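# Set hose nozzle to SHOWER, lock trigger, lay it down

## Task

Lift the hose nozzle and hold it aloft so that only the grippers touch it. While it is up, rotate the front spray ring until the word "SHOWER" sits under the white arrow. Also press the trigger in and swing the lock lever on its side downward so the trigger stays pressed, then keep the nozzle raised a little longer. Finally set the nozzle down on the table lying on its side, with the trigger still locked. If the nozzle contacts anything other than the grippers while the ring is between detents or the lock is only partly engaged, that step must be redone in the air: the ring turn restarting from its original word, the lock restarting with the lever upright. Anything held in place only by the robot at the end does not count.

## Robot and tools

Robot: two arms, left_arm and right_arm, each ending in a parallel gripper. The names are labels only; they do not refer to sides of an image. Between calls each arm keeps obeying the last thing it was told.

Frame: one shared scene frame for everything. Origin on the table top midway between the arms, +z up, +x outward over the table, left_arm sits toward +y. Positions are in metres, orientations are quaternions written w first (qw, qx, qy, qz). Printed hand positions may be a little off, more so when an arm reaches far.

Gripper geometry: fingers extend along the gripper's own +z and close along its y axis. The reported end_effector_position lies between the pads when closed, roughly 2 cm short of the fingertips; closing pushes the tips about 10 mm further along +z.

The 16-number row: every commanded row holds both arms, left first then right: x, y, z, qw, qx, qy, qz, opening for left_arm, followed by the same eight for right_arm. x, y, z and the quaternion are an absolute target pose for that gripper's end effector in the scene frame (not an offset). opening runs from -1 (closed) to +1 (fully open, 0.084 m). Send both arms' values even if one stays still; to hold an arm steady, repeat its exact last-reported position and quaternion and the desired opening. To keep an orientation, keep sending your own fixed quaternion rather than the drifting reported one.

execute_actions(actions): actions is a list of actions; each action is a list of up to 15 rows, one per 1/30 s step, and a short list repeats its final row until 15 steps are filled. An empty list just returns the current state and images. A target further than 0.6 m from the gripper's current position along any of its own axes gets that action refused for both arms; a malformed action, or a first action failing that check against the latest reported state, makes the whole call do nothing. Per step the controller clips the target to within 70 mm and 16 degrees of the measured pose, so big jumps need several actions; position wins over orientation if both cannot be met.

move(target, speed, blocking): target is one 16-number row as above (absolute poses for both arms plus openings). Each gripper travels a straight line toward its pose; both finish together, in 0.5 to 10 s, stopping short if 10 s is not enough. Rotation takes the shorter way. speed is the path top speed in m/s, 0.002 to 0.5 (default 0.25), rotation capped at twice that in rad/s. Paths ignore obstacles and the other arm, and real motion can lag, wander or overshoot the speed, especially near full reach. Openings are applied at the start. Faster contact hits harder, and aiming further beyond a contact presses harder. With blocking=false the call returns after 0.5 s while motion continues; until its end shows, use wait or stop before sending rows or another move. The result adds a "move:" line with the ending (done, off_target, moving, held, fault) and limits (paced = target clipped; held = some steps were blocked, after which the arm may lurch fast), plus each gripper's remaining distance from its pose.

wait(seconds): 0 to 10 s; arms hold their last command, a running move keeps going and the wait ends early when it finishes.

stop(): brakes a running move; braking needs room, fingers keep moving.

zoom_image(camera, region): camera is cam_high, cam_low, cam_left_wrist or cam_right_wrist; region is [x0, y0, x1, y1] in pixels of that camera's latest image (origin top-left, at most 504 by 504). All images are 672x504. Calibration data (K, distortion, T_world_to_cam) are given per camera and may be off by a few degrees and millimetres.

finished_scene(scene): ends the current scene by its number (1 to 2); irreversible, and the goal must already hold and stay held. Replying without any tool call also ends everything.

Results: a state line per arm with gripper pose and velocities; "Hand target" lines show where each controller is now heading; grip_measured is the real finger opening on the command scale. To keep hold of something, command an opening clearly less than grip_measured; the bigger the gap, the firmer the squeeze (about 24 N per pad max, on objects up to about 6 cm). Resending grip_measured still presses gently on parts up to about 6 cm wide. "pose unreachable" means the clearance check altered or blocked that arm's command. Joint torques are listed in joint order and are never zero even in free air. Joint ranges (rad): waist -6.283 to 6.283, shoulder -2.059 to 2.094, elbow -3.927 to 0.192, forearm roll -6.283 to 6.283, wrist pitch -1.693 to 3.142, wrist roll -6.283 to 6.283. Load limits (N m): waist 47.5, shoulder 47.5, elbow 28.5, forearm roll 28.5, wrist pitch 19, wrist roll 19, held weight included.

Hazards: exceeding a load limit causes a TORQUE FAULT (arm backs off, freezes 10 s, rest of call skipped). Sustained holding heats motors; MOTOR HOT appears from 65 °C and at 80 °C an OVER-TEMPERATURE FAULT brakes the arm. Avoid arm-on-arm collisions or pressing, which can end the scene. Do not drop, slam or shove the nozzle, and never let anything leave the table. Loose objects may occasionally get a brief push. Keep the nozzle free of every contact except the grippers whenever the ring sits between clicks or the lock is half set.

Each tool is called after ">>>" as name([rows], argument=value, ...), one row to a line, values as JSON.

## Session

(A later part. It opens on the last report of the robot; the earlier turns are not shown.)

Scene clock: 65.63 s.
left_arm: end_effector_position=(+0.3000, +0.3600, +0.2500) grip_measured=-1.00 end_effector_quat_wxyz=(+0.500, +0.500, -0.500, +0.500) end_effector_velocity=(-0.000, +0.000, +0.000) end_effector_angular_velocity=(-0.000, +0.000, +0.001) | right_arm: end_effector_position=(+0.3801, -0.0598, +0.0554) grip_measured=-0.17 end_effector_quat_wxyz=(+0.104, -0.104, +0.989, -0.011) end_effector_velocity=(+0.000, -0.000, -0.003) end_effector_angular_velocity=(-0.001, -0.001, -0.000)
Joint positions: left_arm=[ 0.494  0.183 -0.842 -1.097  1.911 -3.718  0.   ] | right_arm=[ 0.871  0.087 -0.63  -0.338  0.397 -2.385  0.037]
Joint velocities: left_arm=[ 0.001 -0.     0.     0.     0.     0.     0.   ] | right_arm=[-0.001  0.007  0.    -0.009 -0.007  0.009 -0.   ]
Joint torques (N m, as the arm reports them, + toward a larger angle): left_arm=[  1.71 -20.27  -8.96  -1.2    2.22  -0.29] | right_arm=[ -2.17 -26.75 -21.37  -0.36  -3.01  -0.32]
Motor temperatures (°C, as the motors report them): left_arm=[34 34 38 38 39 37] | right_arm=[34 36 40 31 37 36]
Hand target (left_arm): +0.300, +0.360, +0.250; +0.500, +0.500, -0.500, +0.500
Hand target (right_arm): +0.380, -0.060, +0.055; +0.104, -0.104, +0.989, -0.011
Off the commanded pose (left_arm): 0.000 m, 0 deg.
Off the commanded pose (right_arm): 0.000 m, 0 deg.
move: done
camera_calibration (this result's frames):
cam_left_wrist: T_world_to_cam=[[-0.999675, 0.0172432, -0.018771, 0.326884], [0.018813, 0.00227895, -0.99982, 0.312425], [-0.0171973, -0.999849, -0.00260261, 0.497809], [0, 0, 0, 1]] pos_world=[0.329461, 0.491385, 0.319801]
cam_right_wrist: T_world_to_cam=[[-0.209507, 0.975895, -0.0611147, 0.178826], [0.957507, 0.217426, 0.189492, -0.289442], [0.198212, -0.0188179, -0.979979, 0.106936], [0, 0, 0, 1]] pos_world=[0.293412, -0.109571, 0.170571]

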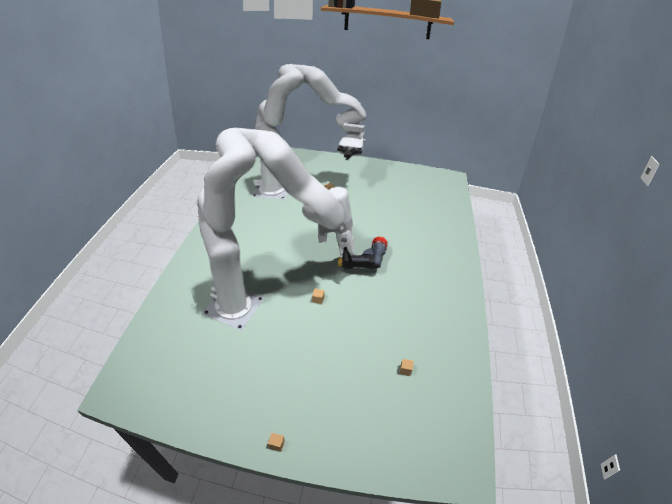

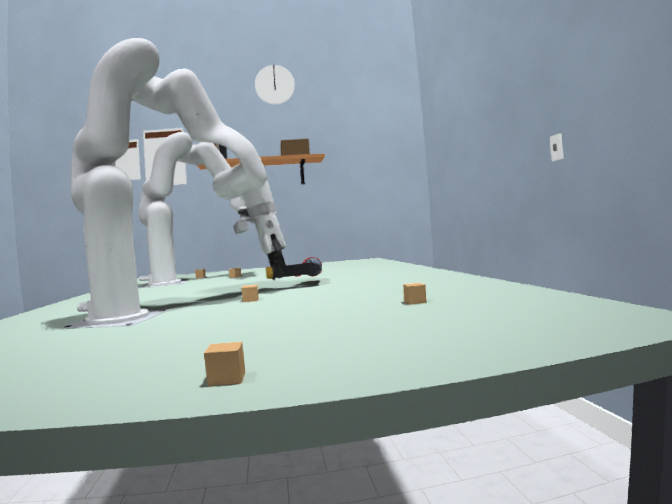

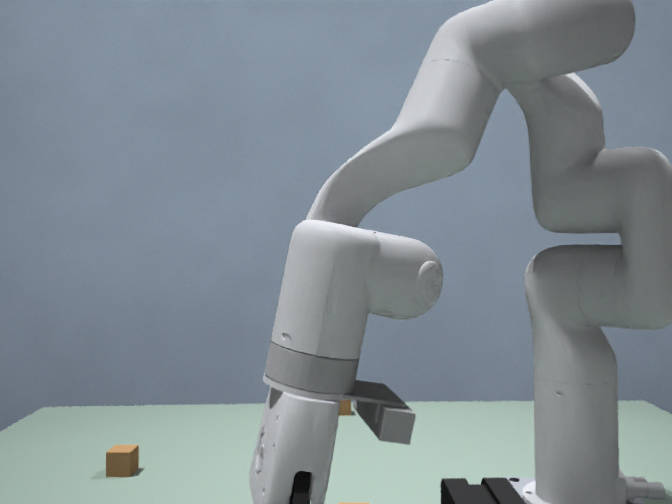

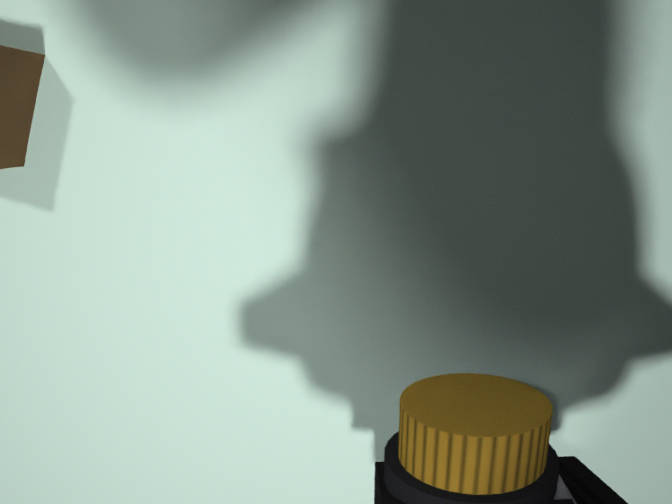

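>>> move(target=[0.3,0.36,0.25,0.5,0.5,-0.5,0.5,-1,0.38,-0.06,0.036,0.104,-0.104,0.99,0.0,-1], speed=0.015)

>>> move(target=[0.3,0.36,0.25,0.5,0.5,-0.5,0.5,-1,0.38,-0.06,0.036,0.104,-0.104,0.99,0.0,0.4])

>>> move(target=[0.3,0.36,0.25,0.5,0.5,-0.5,0.5,-1,0.37,-0.06,0.1,0.104,-0.104,0.99,0.0,0.4], speed=0.1)

>>> move(target=[0.3,0.36,0.25,0.5,0.5,-0.5,0.5,-1,0.47,0.03,0.2,0.104,-0.104,0.99,0.0,0.4])

Scene clock: 68.73 s.
left_arm: end_effector_position=(+0.3000, +0.3600, +0.2500) grip_measured=-1.00 end_effector_quat_wxyz=(+0.500, +0.500, -0.500, +0.500) end_effector_velocity=(-0.000, +0.000, -0.000) end_effector_angular_velocity=(-0.000, +0.000, -0.000) | right_arm: end_effector_position=(+0.3803, -0.0597, +0.0366) grip_measured=-0.17 end_effector_quat_wxyz=(+0.104, -0.104, +0.989, +0.000) end_effector_velocity=(+0.001, +0.001, -0.002) end_effector_angular_velocity=(+0.005, -0.002, +0.000)
Joint positions: left_arm=[ 0.494  0.183 -0.842 -1.097  1.911 -3.718  0.   ] | right_arm=[ 0.854  0.14  -0.617 -0.353  0.315 -2.376  0.037]
Joint velocities: left_arm=[ 0.  0.  0.  0.  0. -0.  0.] | right_arm=[-0.003  0.007  0.    -0.003 -0.012  0.002  0.   ]
Joint torques (N m, as the arm reports them, + toward a larger angle): left_arm=[  1.68 -20.25  -9.16  -1.36   2.16  -0.36] | right_arm=[ -2.29 -25.61 -19.77  -0.32  -2.53  -0.32]
Motor temperatures (°C, as the motors report them): left_arm=[34 34 38 38 39 37] | right_arm=[34 36 40 31 37 36]
Hand target (left_arm): +0.300, +0.360, +0.250; +0.500, +0.500, -0.500, +0.500
Hand target (right_arm): +0.380, -0.060, +0.036; +0.104, -0.104, +0.989, -0.000
Off the commanded pose (left_arm): 0.000 m, 0 deg.
Off the commanded pose (right_arm): 0.001 m, 0 deg.
move: done
camera_calibration (this result's frames):
cam_left_wrist: T_world_to_cam=[[-0.999675, 0.017245, -0.018771, 0.326883], [0.0188131, 0.00228096, -0.99982, 0.312425], [-0.0171991, -0.999849, -0.00260465, 0.497811], [0, 0, 0, 1]] pos_world=[0.329461, 0.491386, 0.319801]
cam_right_wrist: T_world_to_cam=[[-0.211687, 0.976537, -0.0395404, 0.177705], [0.957345, 0.215328, 0.192675, -0.286205], [0.196669, 0.00293305, -0.980466, 0.0903738], [0, 0, 0, 1]] pos_world=[0.293841, -0.112172, 0.15078]

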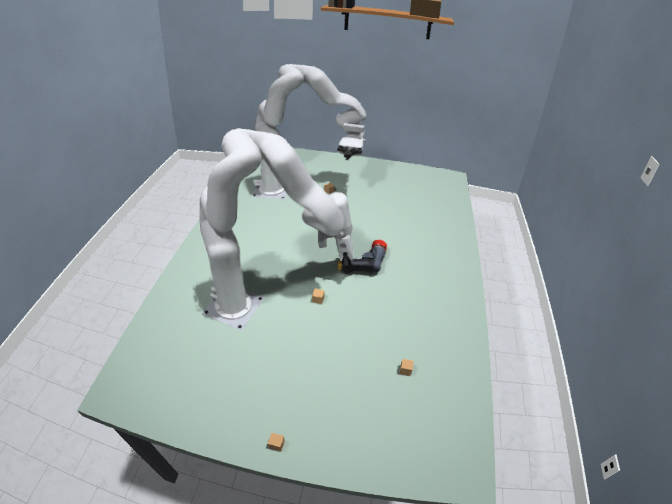

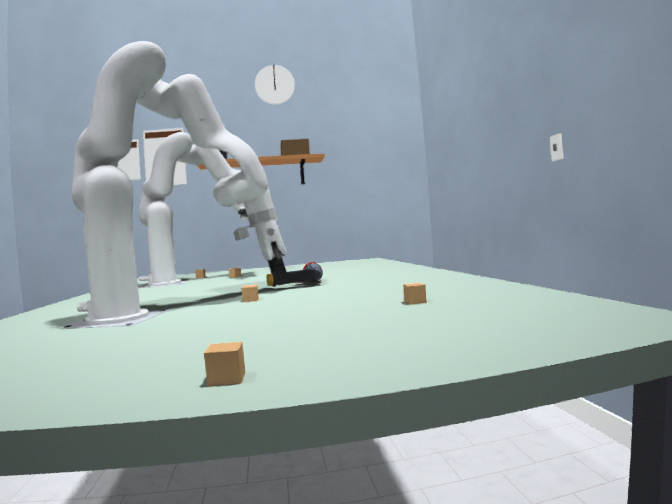

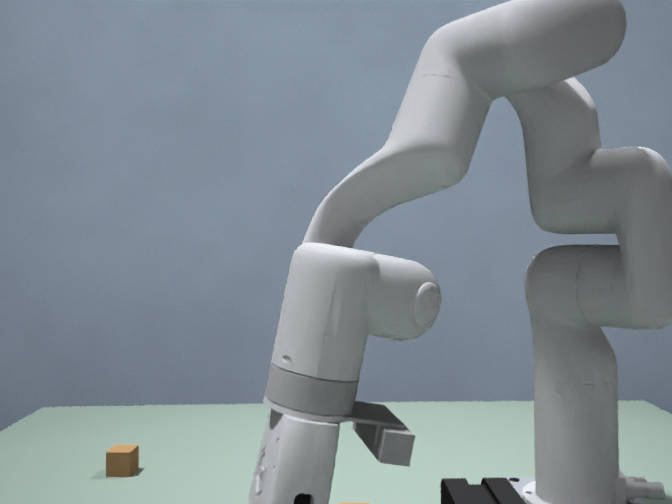

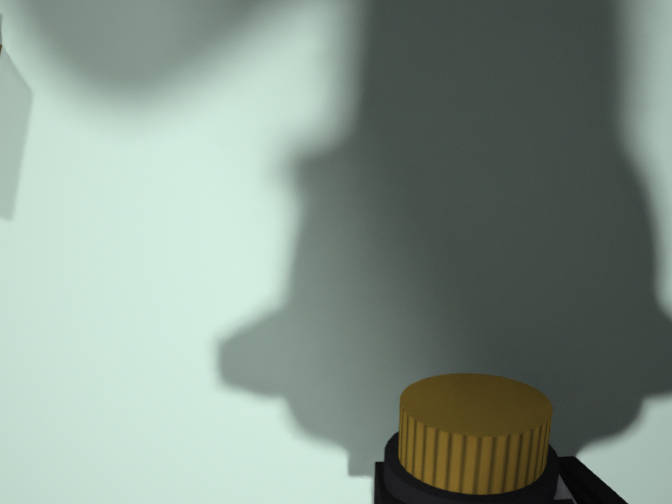

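Scene clock: 69.43 s.
left_arm: end_effector_position=(+0.3000, +0.3600, +0.2500) grip_measured=-1.00 end_effector_quat_wxyz=(+0.500, +0.500, -0.500, +0.500) end_effector_velocity=(-0.000, -0.000, -0.000) end_effector_angular_velocity=(+0.000, +0.000, -0.001) | right_arm: end_effector_position=(+0.3800, -0.0600, +0.0360) grip_measured=+0.39 end_effector_quat_wxyz=(+0.104, -0.104, +0.989, +0.000) end_effector_velocity=(+0.000, +0.000, +0.000) end_effector_angular_velocity=(+0.000, -0.000, -0.000)
Joint positions: left_arm=[ 0.494  0.183 -0.842 -1.097  1.911 -3.718  0.   ] | right_arm=[ 0.854  0.141 -0.616 -0.353  0.314 -2.376  0.061]
Joint velocities: left_arm=[-0.001 -0.     0.     0.    -0.     0.     0.   ] | right_arm=[-0.     0.001 -0.001 -0.    -0.     0.     0.   ]
Joint torques (N m, as the arm reports them, + toward a larger angle): left_arm=[  1.72 -19.99  -8.97  -1.3    2.15  -0.39] | right_arm=[ -2.36 -24.56 -18.47  -0.61  -2.42  -0.34]
Motor temperatures (°C, as the motors report them): left_arm=[34 34 38 38 39 37] | right_arm=[34 36 40 31 37 36]
Hand target (left_arm): +0.300, +0.360, +0.250; +0.500, +0.500, -0.500, +0.500
Hand target (right_arm): +0.380, -0.060, +0.036; +0.104, -0.104, +0.989, +0.000
Off the commanded pose (left_arm): 0.000 m, 0 deg.
Off the commanded pose (right_arm): 0.000 m, 0 deg.
move: done
camera_calibration (this result's frames):
cam_left_wrist: T_world_to_cam=[[-0.999675, 0.0172449, -0.0187705, 0.326883], [0.0188125, 0.00228088, -0.99982, 0.312425], [-0.017199, -0.999849, -0.00260456, 0.497811], [0, 0, 0, 1]] pos_world=[0.329461, 0.491386, 0.319801]
cam_right_wrist: T_world_to_cam=[[-0.211764, 0.976513, -0.039728, 0.177884], [0.957475, 0.215443, 0.1919, -0.285813], [0.195952, 0.00259895, -0.98061, 0.0901124], [0, 0, 0, 1]] pos_world=[0.293671, -0.112364, 0.15028]

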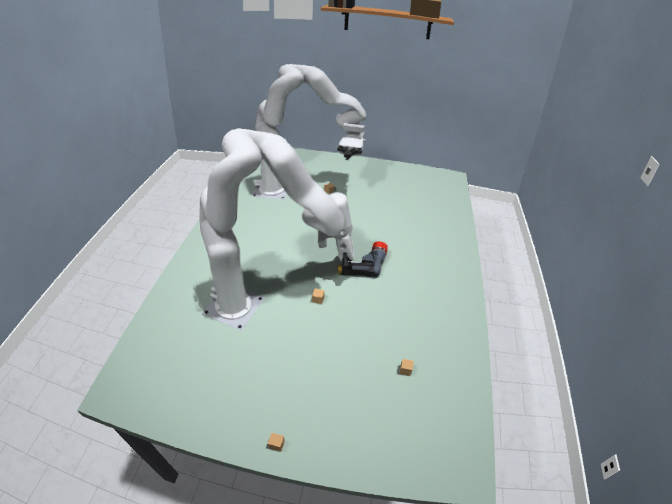

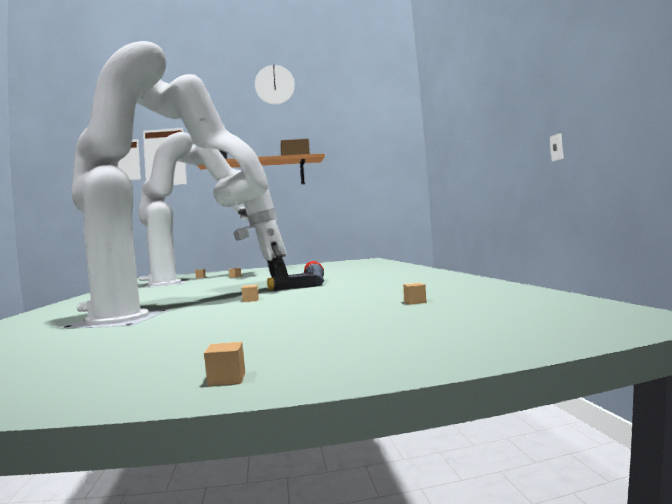

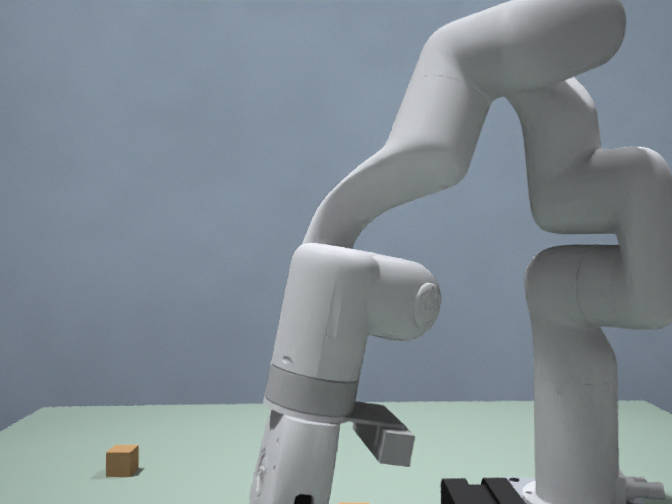

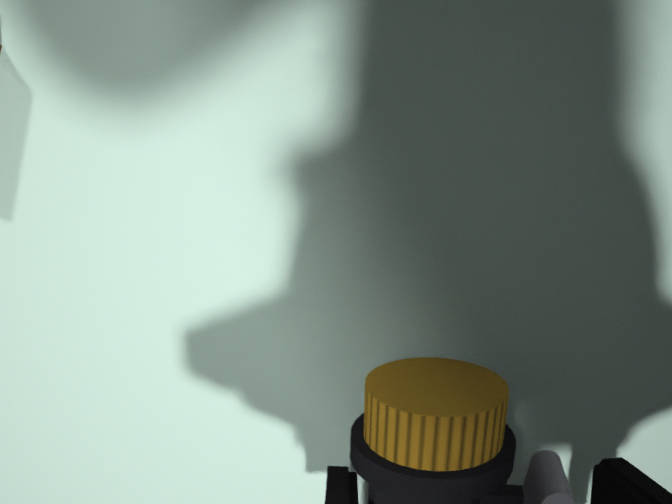

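Scene clock: 70.60 s.
left_arm: end_effector_position=(+0.3000, +0.3600, +0.2500) grip_measured=-1.00 end_effector_quat_wxyz=(+0.500, +0.500, -0.500, +0.500) end_effector_velocity=(+0.000, -0.000, -0.000) end_effector_angular_velocity=(+0.000, +0.000, -0.000) | right_arm: end_effector_position=(+0.3699, -0.0602, +0.0995) grip_measured=+0.39 end_effector_quat_wxyz=(+0.104, -0.104, +0.989, -0.000) end_effector_velocity=(-0.001, -0.001, +0.001) end_effector_angular_velocity=(-0.002, +0.002, -0.000)
Joint positions: left_arm=[ 0.494  0.183 -0.842 -1.097  1.911 -3.718  0.   ] | right_arm=[ 0.895 -0.064 -0.608 -0.236  0.509 -2.466  0.061]
Joint velocities: left_arm=[-0. -0. -0. -0. -0. -0.  0.] | right_arm=[ 0.001 -0.005  0.001  0.003  0.007 -0.002 -0.   ]
Joint torques (N m, as the arm reports them, + toward a larger angle): left_arm=[  1.57 -20.46  -8.94  -1.28   2.28  -0.32] | right_arm=[ -2.1  -22.03 -21.48  -0.33  -2.52  -0.17]
Motor temperatures (°C, as the motors report them): left_arm=[34 34 38 38 39 37] | right_arm=[34 36 40 31 37 36]
Hand target (left_arm): +0.300, +0.360, +0.250; +0.500, +0.500, -0.500, +0.500
Hand target (right_arm): +0.370, -0.060, +0.100; +0.104, -0.104, +0.989, +0.000
Off the commanded pose (left_arm): 0.000 m, 0 deg.
Off the commanded pose (right_arm): 0.001 m, 0 deg.
move: done
camera_calibration (this result's frames):
cam_left_wrist: T_world_to_cam=[[-0.999675, 0.0172449, -0.0187708, 0.326883], [0.0188129, 0.00228108, -0.99982, 0.312425], [-0.017199, -0.999849, -0.00260477, 0.497811], [0, 0, 0, 1]] pos_world=[0.329461, 0.491386, 0.319801]
cam_right_wrist: T_world_to_cam=[[-0.21173, 0.97651, -0.0399938, 0.178475], [0.957565, 0.215463, 0.191428, -0.28821], [0.195548, 0.00223439, -0.980692, 0.154475], [0, 0, 0, 1]] pos_world=[0.283561, -0.11253, 0.213802]

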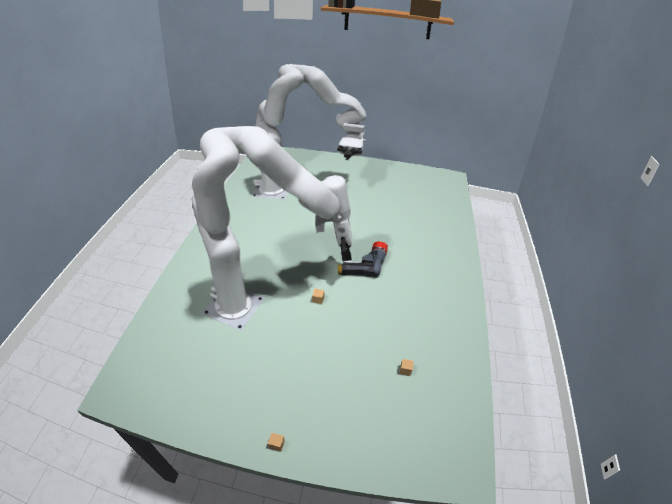

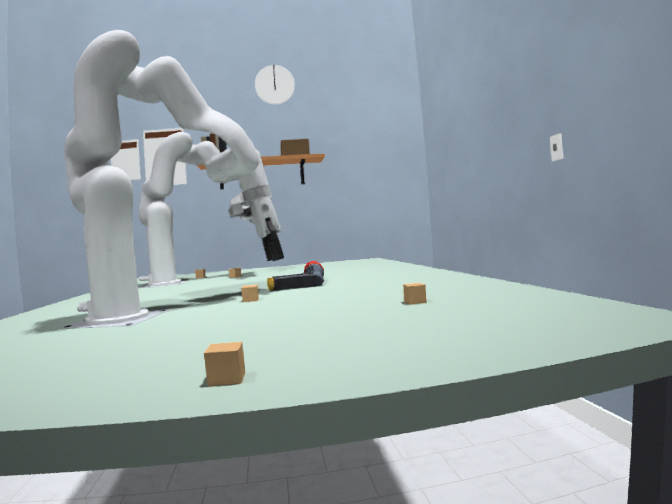

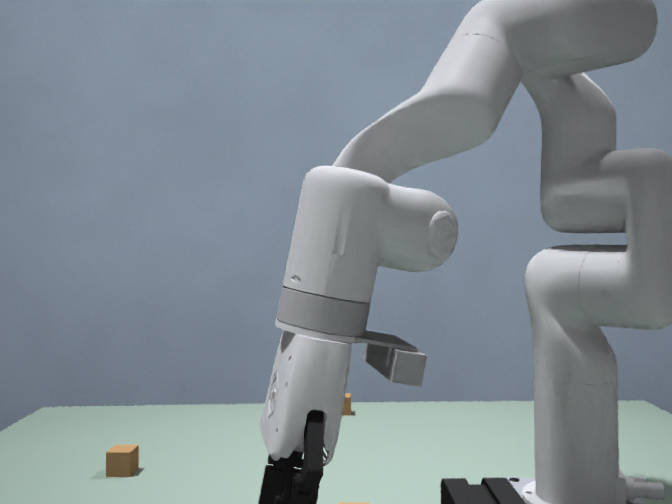

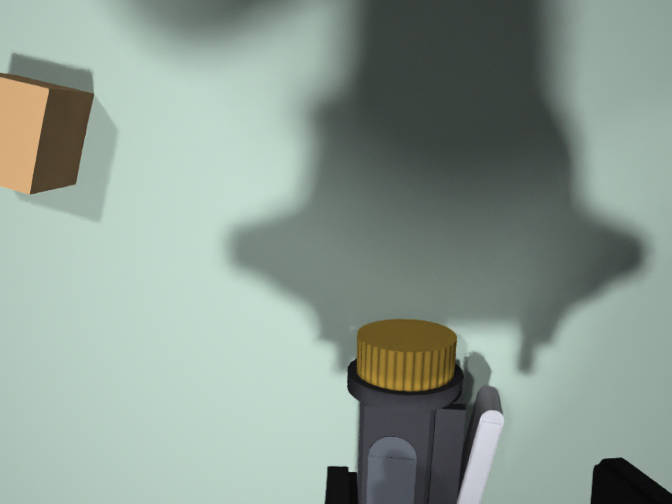

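Scene clock: 72.00 s.
left_arm: end_effector_position=(+0.3000, +0.3600, +0.2500) grip_measured=-1.00 end_effector_quat_wxyz=(+0.500, +0.500, -0.500, +0.500) end_effector_velocity=(-0.000, -0.000, -0.000) end_effector_angular_velocity=(-0.000, +0.000, -0.000) | right_arm: end_effector_position=(+0.4694, +0.0301, +0.2002) grip_measured=+0.39 end_effector_quat_wxyz=(+0.104, -0.104, +0.989, +0.000) end_effector_velocity=(+0.001, +0.001, +0.001) end_effector_angular_velocity=(-0.002, +0.002, -0.000)
Joint positions: left_arm=[ 0.494  0.183 -0.842 -1.097  1.911 -3.718  0.   ] | right_arm=[ 0.923  0.19  -1.243 -0.154  0.888 -2.547  0.061]
Joint velocities: left_arm=[-0. -0.  0. -0.  0.  0.  0.] | right_arm=[ 0.     0.007 -0.014  0.001  0.009 -0.001 -0.   ]
Joint torques (N m, as the arm reports them, + toward a larger angle): left_arm=[  1.72 -20.3   -9.05  -1.28   2.26  -0.4 ] | right_arm=[ -2.03 -32.33 -24.17  -0.47  -2.5   -0.34]
Motor temperatures (°C, as the motors report them): left_arm=[34 34 38 38 39 37] | right_arm=[34 36 40 31 37 36]
Hand target (left_arm): +0.300, +0.360, +0.250; +0.500, +0.500, -0.500, +0.500
Hand target (right_arm): +0.470, +0.030, +0.200; +0.104, -0.104, +0.989, -0.000
Off the commanded pose (left_arm): 0.000 m, 0 deg.
Off the commanded pose (right_arm): 0.001 m, 0 deg.
move: done
camera_calibration (this result's frames):
cam_left_wrist: T_world_to_cam=[[-0.999675, 0.017245, -0.0187705, 0.326883], [0.0188125, 0.00228085, -0.99982, 0.312425], [-0.0171991, -0.999849, -0.00260453, 0.497811], [0, 0, 0, 1]] pos_world=[0.329461, 0.491386, 0.319801]
cam_right_wrist: T_world_to_cam=[[-0.211732, 0.976522, -0.0396639, 0.115386], [0.957452, 0.215399, 0.192068, -0.42234], [0.196102, 0.00269069, -0.98058, 0.233219], [0, 0, 0, 1]] pos_world=[0.383067, -0.0223333, 0.314384]

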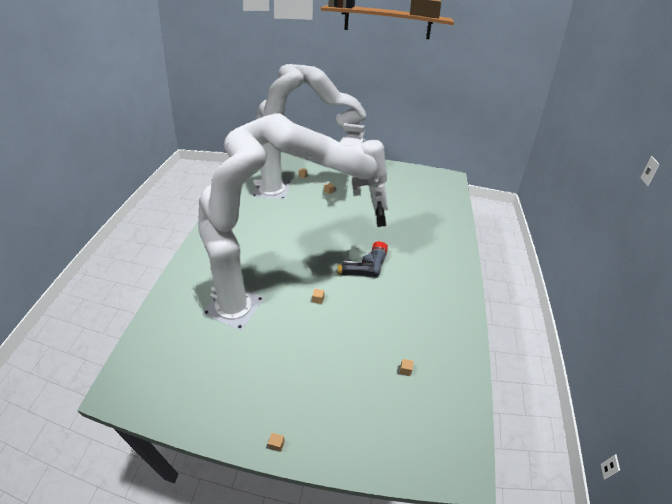

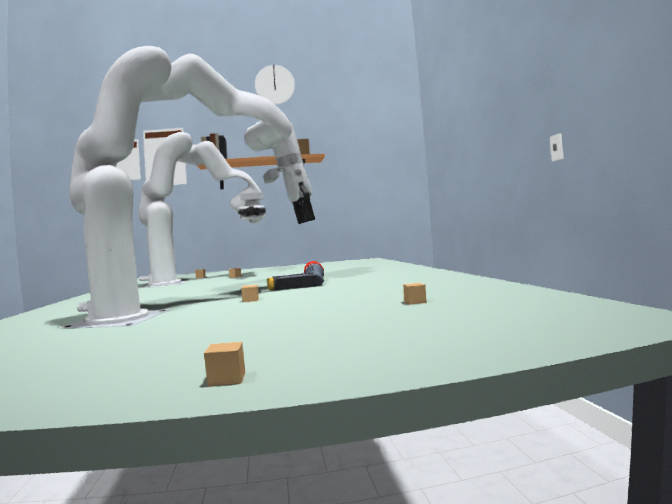

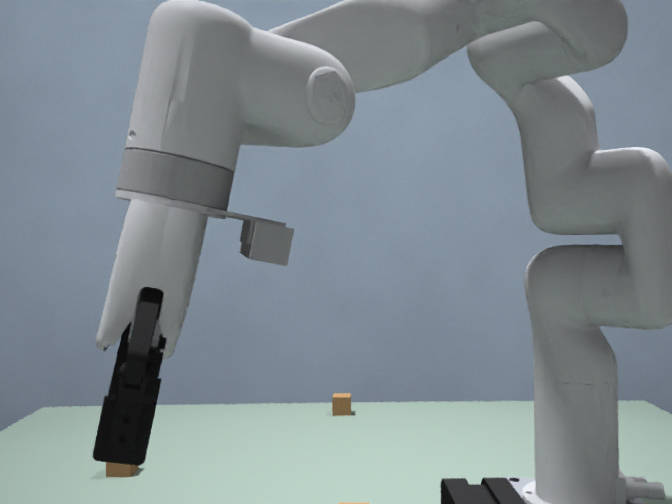

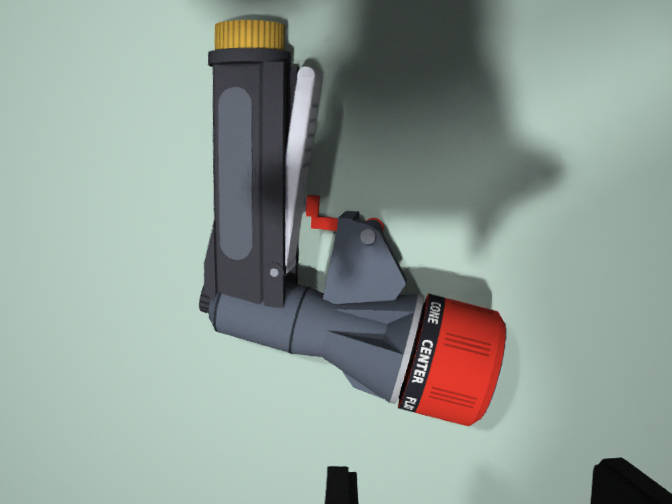

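>>> finished_scene(scene=2)

The scene is finished: the task was done.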